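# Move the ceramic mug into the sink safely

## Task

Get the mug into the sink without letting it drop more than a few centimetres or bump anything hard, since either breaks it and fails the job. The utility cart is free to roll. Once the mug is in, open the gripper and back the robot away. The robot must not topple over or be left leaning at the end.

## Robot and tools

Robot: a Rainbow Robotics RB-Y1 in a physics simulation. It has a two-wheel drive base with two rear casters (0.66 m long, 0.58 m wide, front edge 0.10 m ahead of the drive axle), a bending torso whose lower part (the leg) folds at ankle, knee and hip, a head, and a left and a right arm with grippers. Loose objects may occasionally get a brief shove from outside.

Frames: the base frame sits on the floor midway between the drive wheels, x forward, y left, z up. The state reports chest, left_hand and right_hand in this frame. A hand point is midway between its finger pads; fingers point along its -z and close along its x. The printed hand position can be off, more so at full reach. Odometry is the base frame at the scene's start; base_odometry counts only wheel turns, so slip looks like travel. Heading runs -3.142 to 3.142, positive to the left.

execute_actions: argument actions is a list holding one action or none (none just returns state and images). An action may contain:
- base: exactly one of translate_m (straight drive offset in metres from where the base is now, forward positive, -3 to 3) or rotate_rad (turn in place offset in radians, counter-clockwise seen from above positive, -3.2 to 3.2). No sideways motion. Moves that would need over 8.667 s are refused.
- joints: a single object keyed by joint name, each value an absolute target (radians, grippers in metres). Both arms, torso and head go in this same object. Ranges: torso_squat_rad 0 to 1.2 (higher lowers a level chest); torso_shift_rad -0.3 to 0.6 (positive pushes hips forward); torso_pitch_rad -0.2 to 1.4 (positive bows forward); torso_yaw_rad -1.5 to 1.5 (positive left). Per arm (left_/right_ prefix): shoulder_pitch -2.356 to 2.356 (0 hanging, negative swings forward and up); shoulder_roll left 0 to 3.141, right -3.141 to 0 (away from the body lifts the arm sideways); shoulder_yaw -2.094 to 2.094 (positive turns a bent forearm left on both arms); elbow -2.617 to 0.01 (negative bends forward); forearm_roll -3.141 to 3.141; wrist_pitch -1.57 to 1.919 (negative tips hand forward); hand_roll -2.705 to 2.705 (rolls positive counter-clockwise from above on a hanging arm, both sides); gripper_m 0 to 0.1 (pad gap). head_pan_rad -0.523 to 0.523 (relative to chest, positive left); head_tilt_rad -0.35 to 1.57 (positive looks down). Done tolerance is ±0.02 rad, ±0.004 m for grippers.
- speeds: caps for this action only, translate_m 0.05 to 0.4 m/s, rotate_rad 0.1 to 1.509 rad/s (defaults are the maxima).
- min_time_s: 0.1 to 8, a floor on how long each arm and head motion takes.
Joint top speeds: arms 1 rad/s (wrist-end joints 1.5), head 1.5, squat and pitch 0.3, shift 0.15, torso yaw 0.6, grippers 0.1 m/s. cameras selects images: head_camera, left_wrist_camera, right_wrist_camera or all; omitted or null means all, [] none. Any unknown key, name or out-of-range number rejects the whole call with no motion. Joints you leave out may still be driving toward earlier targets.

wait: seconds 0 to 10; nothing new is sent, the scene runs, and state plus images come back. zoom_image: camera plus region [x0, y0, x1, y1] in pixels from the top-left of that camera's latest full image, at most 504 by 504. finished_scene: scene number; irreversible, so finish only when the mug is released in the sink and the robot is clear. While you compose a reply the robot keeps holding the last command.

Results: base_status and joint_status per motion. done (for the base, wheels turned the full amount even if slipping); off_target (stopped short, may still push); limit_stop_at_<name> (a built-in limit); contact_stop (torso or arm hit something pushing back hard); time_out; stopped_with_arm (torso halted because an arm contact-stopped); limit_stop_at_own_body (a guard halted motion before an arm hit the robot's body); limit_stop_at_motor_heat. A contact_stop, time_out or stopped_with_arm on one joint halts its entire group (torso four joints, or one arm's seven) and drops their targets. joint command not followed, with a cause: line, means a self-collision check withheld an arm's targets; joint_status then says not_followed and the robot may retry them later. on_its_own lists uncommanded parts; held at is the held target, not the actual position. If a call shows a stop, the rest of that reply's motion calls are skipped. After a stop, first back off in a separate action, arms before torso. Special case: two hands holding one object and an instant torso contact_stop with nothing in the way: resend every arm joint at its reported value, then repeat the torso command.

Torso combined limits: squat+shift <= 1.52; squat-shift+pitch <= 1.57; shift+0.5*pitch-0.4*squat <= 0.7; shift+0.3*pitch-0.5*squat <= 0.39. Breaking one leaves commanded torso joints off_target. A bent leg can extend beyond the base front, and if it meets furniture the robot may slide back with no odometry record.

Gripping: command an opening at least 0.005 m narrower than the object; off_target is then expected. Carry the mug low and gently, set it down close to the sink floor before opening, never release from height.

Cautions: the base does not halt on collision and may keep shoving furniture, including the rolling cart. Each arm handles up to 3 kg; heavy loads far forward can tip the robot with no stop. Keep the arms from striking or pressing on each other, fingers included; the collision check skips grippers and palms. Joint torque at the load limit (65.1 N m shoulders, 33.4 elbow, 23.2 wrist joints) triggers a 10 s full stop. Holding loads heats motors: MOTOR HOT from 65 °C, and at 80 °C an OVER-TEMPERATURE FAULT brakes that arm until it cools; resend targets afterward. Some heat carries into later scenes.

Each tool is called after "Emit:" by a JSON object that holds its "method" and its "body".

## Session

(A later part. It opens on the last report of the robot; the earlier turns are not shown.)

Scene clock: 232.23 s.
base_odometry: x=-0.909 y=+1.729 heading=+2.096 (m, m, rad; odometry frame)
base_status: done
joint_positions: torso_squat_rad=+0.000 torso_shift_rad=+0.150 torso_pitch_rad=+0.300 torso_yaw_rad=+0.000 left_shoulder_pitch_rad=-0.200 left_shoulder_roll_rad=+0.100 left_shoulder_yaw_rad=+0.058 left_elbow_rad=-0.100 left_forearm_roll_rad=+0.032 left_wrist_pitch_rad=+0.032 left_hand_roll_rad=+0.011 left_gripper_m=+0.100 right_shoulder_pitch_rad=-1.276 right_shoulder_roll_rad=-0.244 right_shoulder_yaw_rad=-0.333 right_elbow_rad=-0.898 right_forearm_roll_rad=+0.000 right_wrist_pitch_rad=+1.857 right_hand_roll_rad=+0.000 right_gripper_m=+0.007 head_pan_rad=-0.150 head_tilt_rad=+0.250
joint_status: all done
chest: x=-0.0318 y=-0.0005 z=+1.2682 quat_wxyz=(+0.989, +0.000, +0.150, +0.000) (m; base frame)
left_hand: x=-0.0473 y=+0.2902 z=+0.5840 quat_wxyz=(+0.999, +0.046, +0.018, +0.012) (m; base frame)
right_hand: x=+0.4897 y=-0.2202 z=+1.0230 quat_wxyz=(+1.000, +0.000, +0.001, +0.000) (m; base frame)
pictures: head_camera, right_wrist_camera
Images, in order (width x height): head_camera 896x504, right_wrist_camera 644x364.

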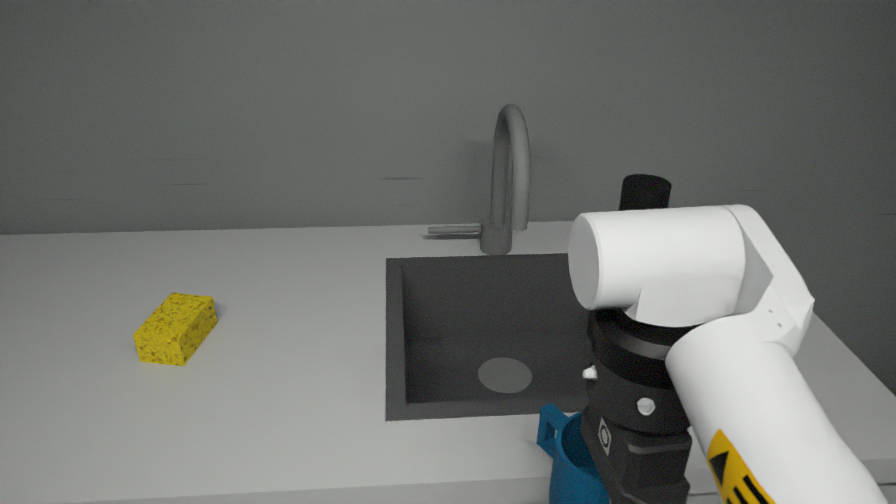

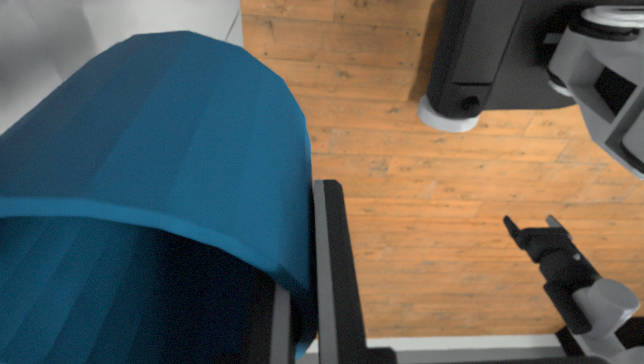

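Emit:
{"method": "execute_actions", "body": {"actions": [{"base":{"rotate_rad":0.04}}], "cameras": []}}

Emit:
{"method": "execute_actions", "body": {"actions": [{"base":{"translate_m":0.30},"joints":{"head_tilt_rad":0.5,"head_pan_rad":-0.25},"speeds":{"translate_m":0.2}}], "cameras": ["head_camera","right_wrist_camera"]}}

Scene clock: 248.03 s.
base_odometry: x=-0.909 y=+1.729 heading=+2.135 (m, m, rad; odometry frame)
base_status: done
joint_positions: torso_squat_rad=+0.000 torso_shift_rad=+0.150 torso_pitch_rad=+0.300 torso_yaw_rad=+0.000 left_shoulder_pitch_rad=-0.200 left_shoulder_roll_rad=+0.100 left_shoulder_yaw_rad=+0.058 left_elbow_rad=-0.100 left_forearm_roll_rad=+0.032 left_wrist_pitch_rad=+0.032 left_hand_roll_rad=+0.011 left_gripper_m=+0.100 right_shoulder_pitch_rad=-1.276 right_shoulder_roll_rad=-0.244 right_shoulder_yaw_rad=-0.333 right_elbow_rad=-0.898 right_forearm_roll_rad=+0.000 right_wrist_pitch_rad=+1.857 right_hand_roll_rad=+0.000 right_gripper_m=+0.007 head_pan_rad=-0.150 head_tilt_rad=+0.250
joint_status: not commanded
chest: x=-0.0318 y=-0.0005 z=+1.2682 quat_wxyz=(+0.989, +0.000, +0.150, +0.000) (m; base frame)
left_hand: x=-0.0473 y=+0.2902 z=+0.5840 quat_wxyz=(+0.999, +0.046, +0.018, +0.012) (m; base frame)
right_hand: x=+0.4897 y=-0.2202 z=+1.0230 quat_wxyz=(+1.000, +0.000, +0.001, +0.000) (m; base frame)
pictures: none
No camera images: the call's "cameras" was empty. Leave "cameras" out to get every camera's image.

Scene clock: 250.50 s.
base_odometry: x=-1.070 y=+1.982 heading=+2.135 (m, m, rad; odometry frame)
base_status: done
joint_positions: torso_squat_rad=+0.000 torso_shift_rad=+0.150 torso_pitch_rad=+0.300 torso_yaw_rad=+0.000 left_shoulder_pitch_rad=-0.200 left_shoulder_roll_rad=+0.100 left_shoulder_yaw_rad=+0.058 left_elbow_rad=-0.100 left_forearm_roll_rad=+0.032 left_wrist_pitch_rad=+0.032 left_hand_roll_rad=+0.011 left_gripper_m=+0.100 right_shoulder_pitch_rad=-1.276 right_shoulder_roll_rad=-0.244 right_shoulder_yaw_rad=-0.333 right_elbow_rad=-0.898 right_forearm_roll_rad=+0.000 right_wrist_pitch_rad=+1.857 right_hand_roll_rad=+0.000 right_gripper_m=+0.007 head_pan_rad=-0.250 head_tilt_rad=+0.500
joint_status: all done
chest: x=-0.0318 y=-0.0005 z=+1.2682 quat_wxyz=(+0.989, +0.000, +0.150, +0.000) (m; base frame)
left_hand: x=-0.0473 y=+0.2902 z=+0.5840 quat_wxyz=(+0.999, +0.046, +0.018, +0.012) (m; base frame)
right_hand: x=+0.4897 y=-0.2202 z=+1.0230 quat_wxyz=(+1.000, +0.000, +0.001, +0.000) (m; base frame)
pictures: head_camera, right_wrist_camera
Images, in order (width x height): head_camera 896x504, right_wrist_camera 644x364.

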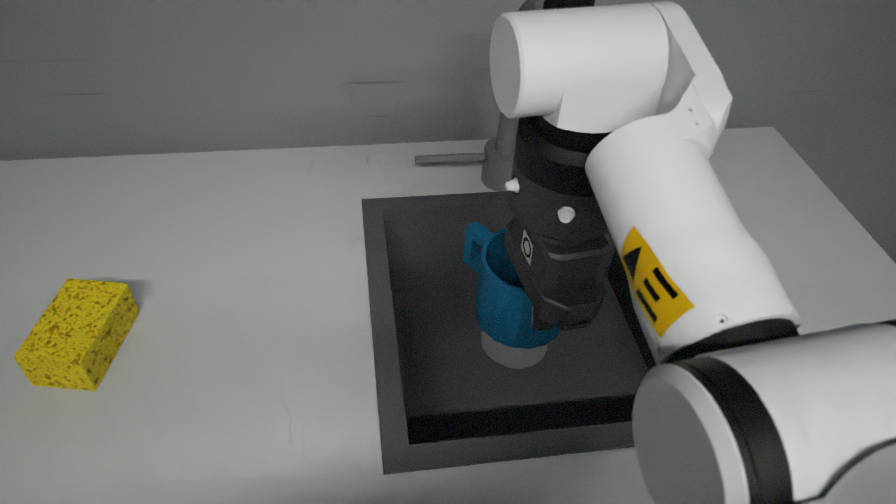

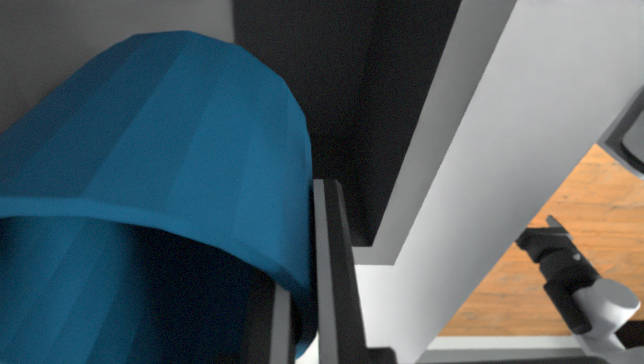

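Emit:
{"method": "execute_actions", "body": {"actions": [{"base":{"translate_m":0.03},"joints":{"torso_squat_rad":0.5,"torso_shift_rad":0.171,"head_tilt_rad":0.4}}], "cameras": ["head_camera","right_wrist_camera"]}}

Scene clock: 269.30 s.
base_odometry: x=-1.086 y=+2.008 heading=+2.135 (m, m, rad; odometry frame)
base_status: done
joint_positions: torso_squat_rad=+0.500 torso_shift_rad=+0.171 torso_pitch_rad=+0.300 torso_yaw_rad=+0.000 left_shoulder_pitch_rad=-0.200 left_shoulder_roll_rad=+0.100 left_shoulder_yaw_rad=+0.058 left_elbow_rad=-0.100 left_forearm_roll_rad=+0.032 left_wrist_pitch_rad=+0.032 left_hand_roll_rad=+0.011 left_gripper_m=+0.100 right_shoulder_pitch_rad=-1.276 right_shoulder_roll_rad=-0.244 right_shoulder_yaw_rad=-0.333 right_elbow_rad=-0.898 right_forearm_roll_rad=+0.000 right_wrist_pitch_rad=+1.857 right_hand_roll_rad=+0.000 right_gripper_m=+0.007 head_pan_rad=-0.250 head_tilt_rad=+0.400
joint_status: all done
chest: x=-0.0320 y=-0.0004 z=+1.1815 quat_wxyz=(+0.989, +0.000, +0.149, +0.000) (m; base frame)
left_hand: x=-0.0473 y=+0.2903 z=+0.4972 quat_wxyz=(+0.999, +0.046, +0.018, +0.012) (m; base frame)
right_hand: x=+0.4896 y=-0.2202 z=+0.9364 quat_wxyz=(+1.000, +0.000, +0.000, +0.000) (m; base frame)
pictures: head_camera, right_wrist_camera
Images, in order (width x height): head_camera 896x504, right_wrist_camera 644x364.

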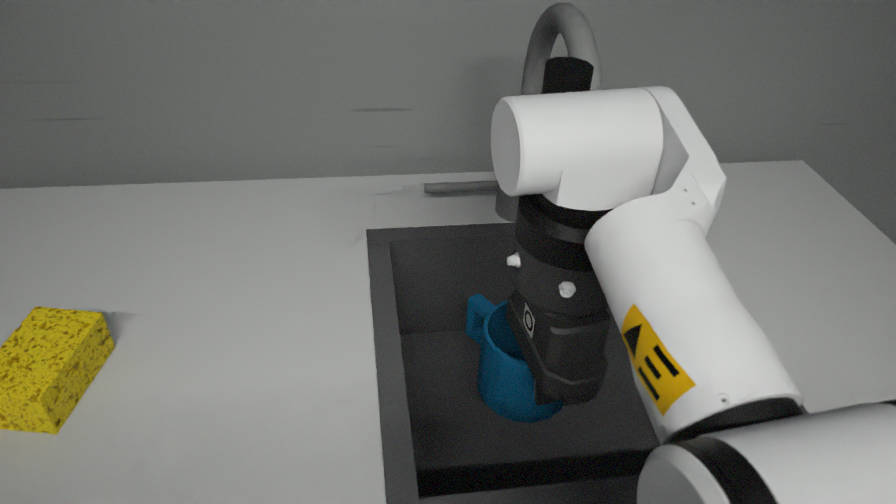

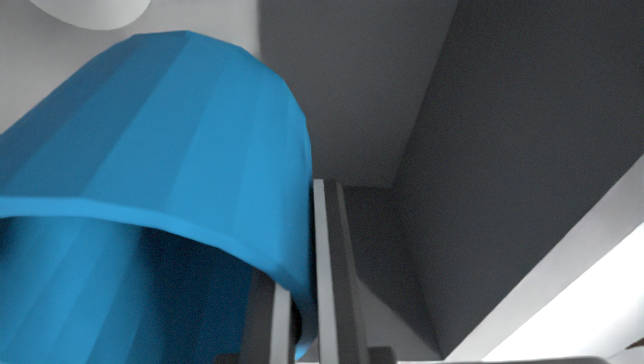

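Emit:
{"method": "execute_actions", "body": {"actions": [{"joints":{"torso_squat_rad":0.724,"torso_shift_rad":0.201,"left_elbow_rad":-0.4}}]}}

Scene clock: 276.03 s.
base_odometry: x=-1.086 y=+2.008 heading=+2.135 (m, m, rad; odometry frame)
base_status: not commanded
joint_positions: torso_squat_rad=+0.724 torso_shift_rad=+0.201 torso_pitch_rad=+0.300 torso_yaw_rad=+0.000 left_shoulder_pitch_rad=-0.200 left_shoulder_roll_rad=+0.100 left_shoulder_yaw_rad=+0.058 left_elbow_rad=-0.400 left_forearm_roll_rad=+0.032 left_wrist_pitch_rad=+0.032 left_hand_roll_rad=+0.011 left_gripper_m=+0.100 right_shoulder_pitch_rad=-1.276 right_shoulder_roll_rad=-0.244 right_shoulder_yaw_rad=-0.333 right_elbow_rad=-0.898 right_forearm_roll_rad=+0.000 right_wrist_pitch_rad=+1.857 right_hand_roll_rad=+0.000 right_gripper_m=+0.007 head_pan_rad=-0.250 head_tilt_rad=+0.400
joint_status: all done
chest: x=-0.0318 y=-0.0003 z=+1.0900 quat_wxyz=(+0.989, +0.000, +0.149, +0.000) (m; base frame)
left_hand: x=+0.0985 y=+0.2865 z=+0.4151 quat_wxyz=(+0.990, +0.041, -0.131, +0.005) (m; base frame)
right_hand: x=+0.4898 y=-0.2202 z=+0.8449 quat_wxyz=(+1.000, +0.000, +0.000, +0.000) (m; base frame)
pictures: head_camera, left_wrist_camera, right_wrist_camera
Images, in order (width x height): head_camera 896x504, left_wrist_camera 644x364, right_wrist_camera 644x364.

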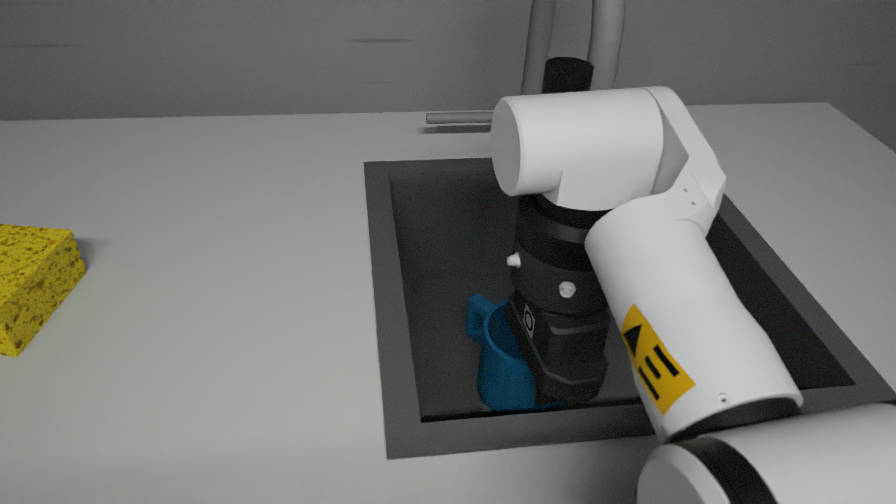

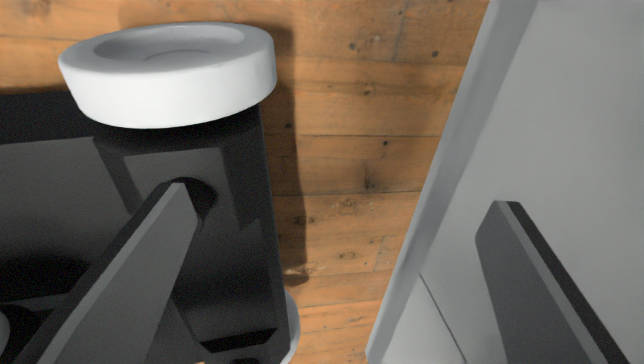

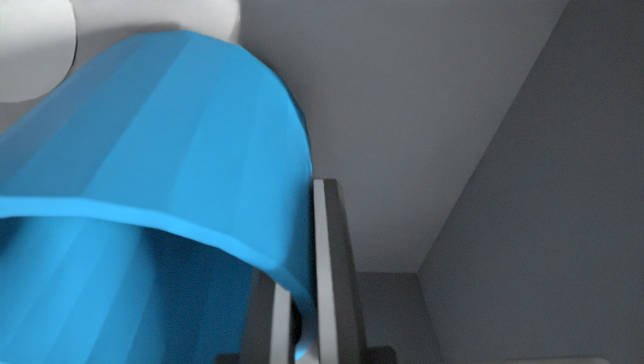

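Emit:
{"method": "execute_actions", "body": {"actions": [{"joints":{"torso_squat_rad":0.765,"torso_shift_rad":0.209}}], "cameras": ["head_camera","right_wrist_camera"]}}

Scene clock: 285.93 s.
base_odometry: x=-1.086 y=+2.008 heading=+2.135 (m, m, rad; odometry frame)
base_status: not commanded
joint_positions: torso_squat_rad=+0.765 torso_shift_rad=+0.209 torso_pitch_rad=+0.299 torso_yaw_rad=+0.000 left_shoulder_pitch_rad=-0.200 left_shoulder_roll_rad=+0.100 left_shoulder_yaw_rad=+0.058 left_elbow_rad=-0.400 left_forearm_roll_rad=+0.032 left_wrist_pitch_rad=+0.032 left_hand_roll_rad=+0.011 left_gripper_m=+0.100 right_shoulder_pitch_rad=-1.280 right_shoulder_roll_rad=-0.245 right_shoulder_yaw_rad=-0.333 right_elbow_rad=-0.899 right_forearm_roll_rad=+0.000 right_wrist_pitch_rad=+1.857 right_hand_roll_rad=+0.000 right_gripper_m=+0.007 head_pan_rad=-0.250 head_tilt_rad=+0.400
joint_status: all done
chest: x=-0.0324 y=-0.0003 z=+1.0702 quat_wxyz=(+0.989, +0.000, +0.149, +0.000) (m; base frame)
left_hand: x=+0.0988 y=+0.2865 z=+0.3955 quat_wxyz=(+0.990, +0.041, -0.132, +0.005) (m; base frame)
right_hand: x=+0.4909 y=-0.2202 z=+0.8282 quat_wxyz=(+1.000, +0.000, -0.003, +0.000) (m; base frame)
pictures: head_camera, right_wrist_camera
Images, in order (width x height): head_camera 896x504, right_wrist_camera 644x364.

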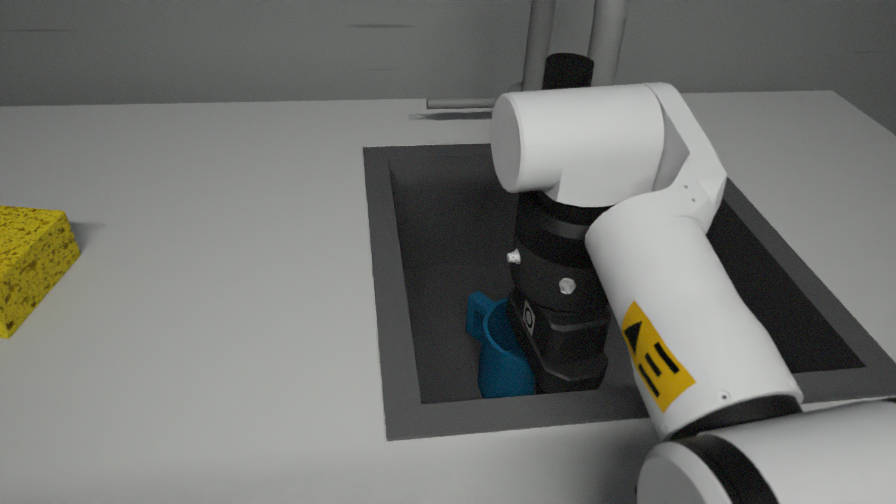

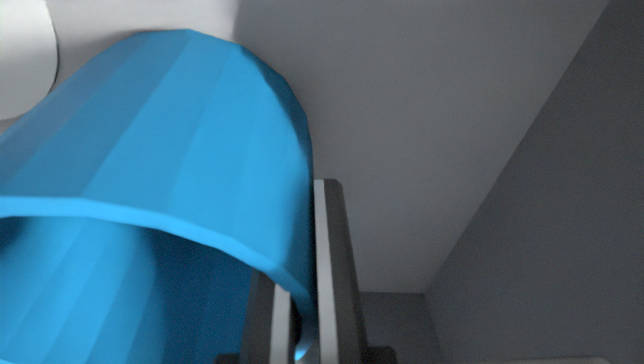

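Emit:
{"method": "execute_actions", "body": {"actions": [{"joints":{"right_gripper_m":0.04}}], "cameras": ["right_wrist_camera"]}}

Emit:
{"method": "execute_actions", "body": {"actions": [{"joints":{"torso_squat_rad":0.3,"torso_shift_rad":0.157}}], "cameras": ["head_camera","right_wrist_camera"]}}

Scene clock: 292.43 s.
base_odometry: x=-1.086 y=+2.008 heading=+2.135 (m, m, rad; odometry frame)
base_status: not commanded
joint_positions: torso_squat_rad=+0.765 torso_shift_rad=+0.209 torso_pitch_rad=+0.300 torso_yaw_rad=+0.000 left_shoulder_pitch_rad=-0.200 left_shoulder_roll_rad=+0.100 left_shoulder_yaw_rad=+0.058 left_elbow_rad=-0.400 left_forearm_roll_rad=+0.032 left_wrist_pitch_rad=+0.032 left_hand_roll_rad=+0.011 left_gripper_m=+0.100 right_shoulder_pitch_rad=-1.277 right_shoulder_roll_rad=-0.244 right_shoulder_yaw_rad=-0.333 right_elbow_rad=-0.898 right_forearm_roll_rad=+0.000 right_wrist_pitch_rad=+1.857 right_hand_roll_rad=+0.000 right_gripper_m=+0.040 head_pan_rad=-0.250 head_tilt_rad=+0.400
joint_status: all done
chest: x=-0.0319 y=-0.0003 z=+1.0701 quat_wxyz=(+0.989, +0.000, +0.149, +0.000) (m; base frame)
left_hand: x=+0.0986 y=+0.2865 z=+0.3952 quat_wxyz=(+0.990, +0.041, -0.131, +0.005) (m; base frame)
right_hand: x=+0.4901 y=-0.2203 z=+0.8258 quat_wxyz=(+1.000, +0.000, +0.000, +0.000) (m; base frame)
pictures: right_wrist_camera
Images, in order (width x height): right_wrist_camera 644x364.

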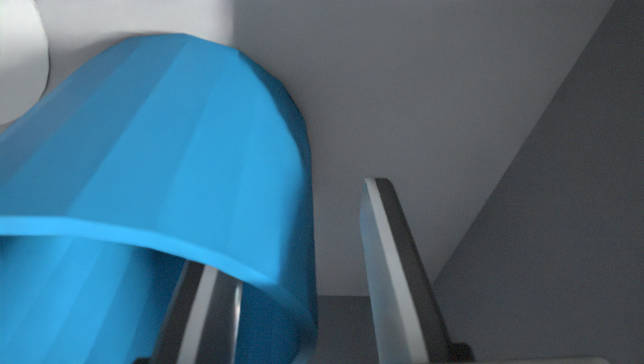

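Scene clock: 294.83 s.
base_odometry: x=-1.086 y=+2.008 heading=+2.135 (m, m, rad; odometry frame)
base_status: not commanded
joint_positions: torso_squat_rad=+0.300 torso_shift_rad=+0.157 torso_pitch_rad=+0.300 torso_yaw_rad=+0.000 left_shoulder_pitch_rad=-0.200 left_shoulder_roll_rad=+0.100 left_shoulder_yaw_rad=+0.058 left_elbow_rad=-0.400 left_forearm_roll_rad=+0.032 left_wrist_pitch_rad=+0.032 left_hand_roll_rad=+0.011 left_gripper_m=+0.100 right_shoulder_pitch_rad=-1.277 right_shoulder_roll_rad=-0.244 right_shoulder_yaw_rad=-0.333 right_elbow_rad=-0.898 right_forearm_roll_rad=+0.000 right_wrist_pitch_rad=+1.857 right_hand_roll_rad=+0.000 right_gripper_m=+0.040 head_pan_rad=-0.250 head_tilt_rad=+0.400
joint_status: all done
chest: x=-0.0319 y=-0.0004 z=+1.2366 quat_wxyz=(+0.989, +0.000, +0.150, +0.000) (m; base frame)
left_hand: x=+0.0983 y=+0.2864 z=+0.5617 quat_wxyz=(+0.990, +0.041, -0.131, +0.005) (m; base frame)
right_hand: x=+0.4899 y=-0.2204 z=+0.9919 quat_wxyz=(+1.000, +0.000, +0.000, +0.000) (m; base frame)
pictures: head_camera, right_wrist_camera
Images, in order (width x height): head_camera 896x504, right_wrist_camera 644x364.

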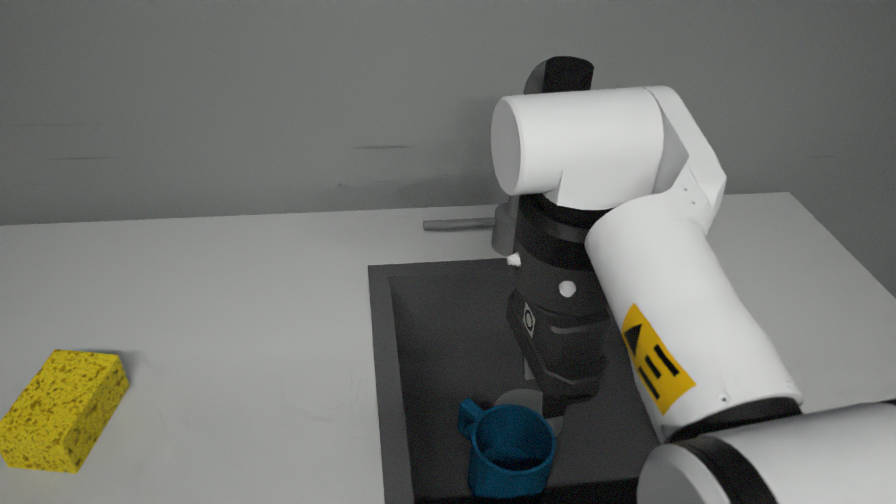

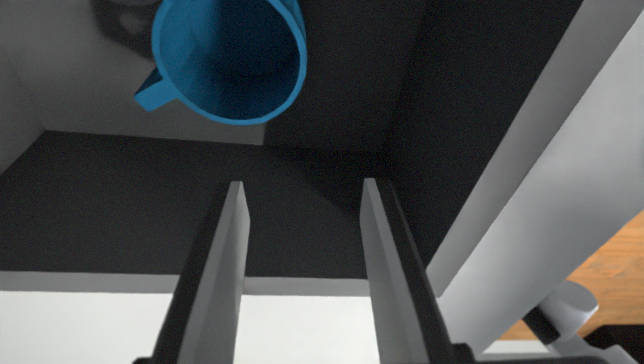

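Back away, straightening the torso.

Emit:
{"method": "execute_actions", "body": {"actions": [{"base":{"translate_m":-0.55},"joints":{"torso_pitch_rad":0.0,"torso_shift_rad":0.05,"head_tilt_rad":0.55}}], "cameras": ["head_camera"]}}

Emit:
{"method": "finished_scene", "body": {"scene": 1}}

Scene clock: 302.63 s.
base_odometry: x=-0.791 y=+1.543 heading=+2.136 (m, m, rad; odometry frame)
base_status: done
joint_positions: torso_squat_rad=+0.300 torso_shift_rad=+0.050 torso_pitch_rad=+0.000 torso_yaw_rad=+0.000 left_shoulder_pitch_rad=-0.200 left_shoulder_roll_rad=+0.100 left_shoulder_yaw_rad=+0.058 left_elbow_rad=-0.400 left_forearm_roll_rad=+0.032 left_wrist_pitch_rad=+0.032 left_hand_roll_rad=+0.011 left_gripper_m=+0.100 right_shoulder_pitch_rad=-1.277 right_shoulder_roll_rad=-0.244 right_shoulder_yaw_rad=-0.333 right_elbow_rad=-0.898 right_forearm_roll_rad=+0.000 right_wrist_pitch_rad=+1.857 right_hand_roll_rad=+0.000 right_gripper_m=+0.040 head_pan_rad=-0.250 head_tilt_rad=+0.550
joint_status: all done
chest: x=-0.1946 y=-0.0004 z=+1.2578 quat_wxyz=(+1.000, +0.000, +0.000, +0.000) (m; base frame)
left_hand: x=+0.1294 y=+0.2863 z=+0.6516 quat_wxyz=(+0.960, +0.040, -0.278, +0.011) (m; base frame)
right_hand: x=+0.3762 y=-0.2205 z=+1.1784 quat_wxyz=(+0.989, +0.000, -0.150, +0.000) (m; base frame)
pictures: head_camera
Images, in order (width x height): head_camera 896x504.

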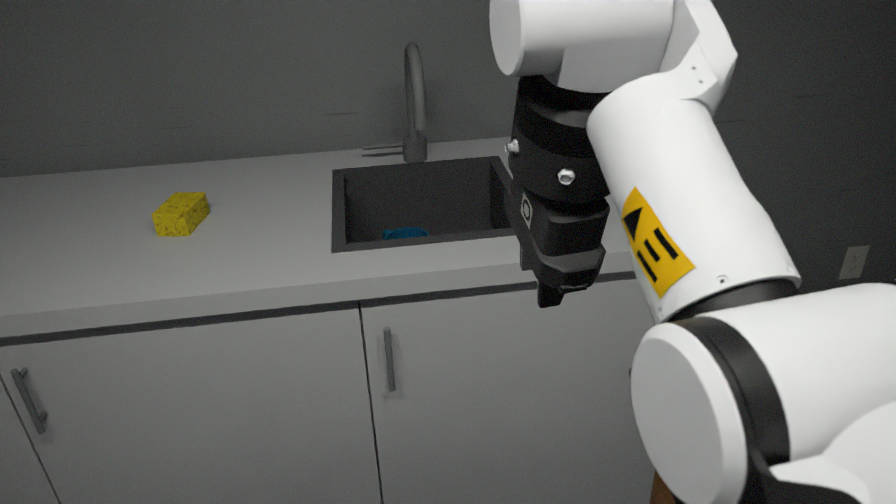

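The scene is finished: the task was done.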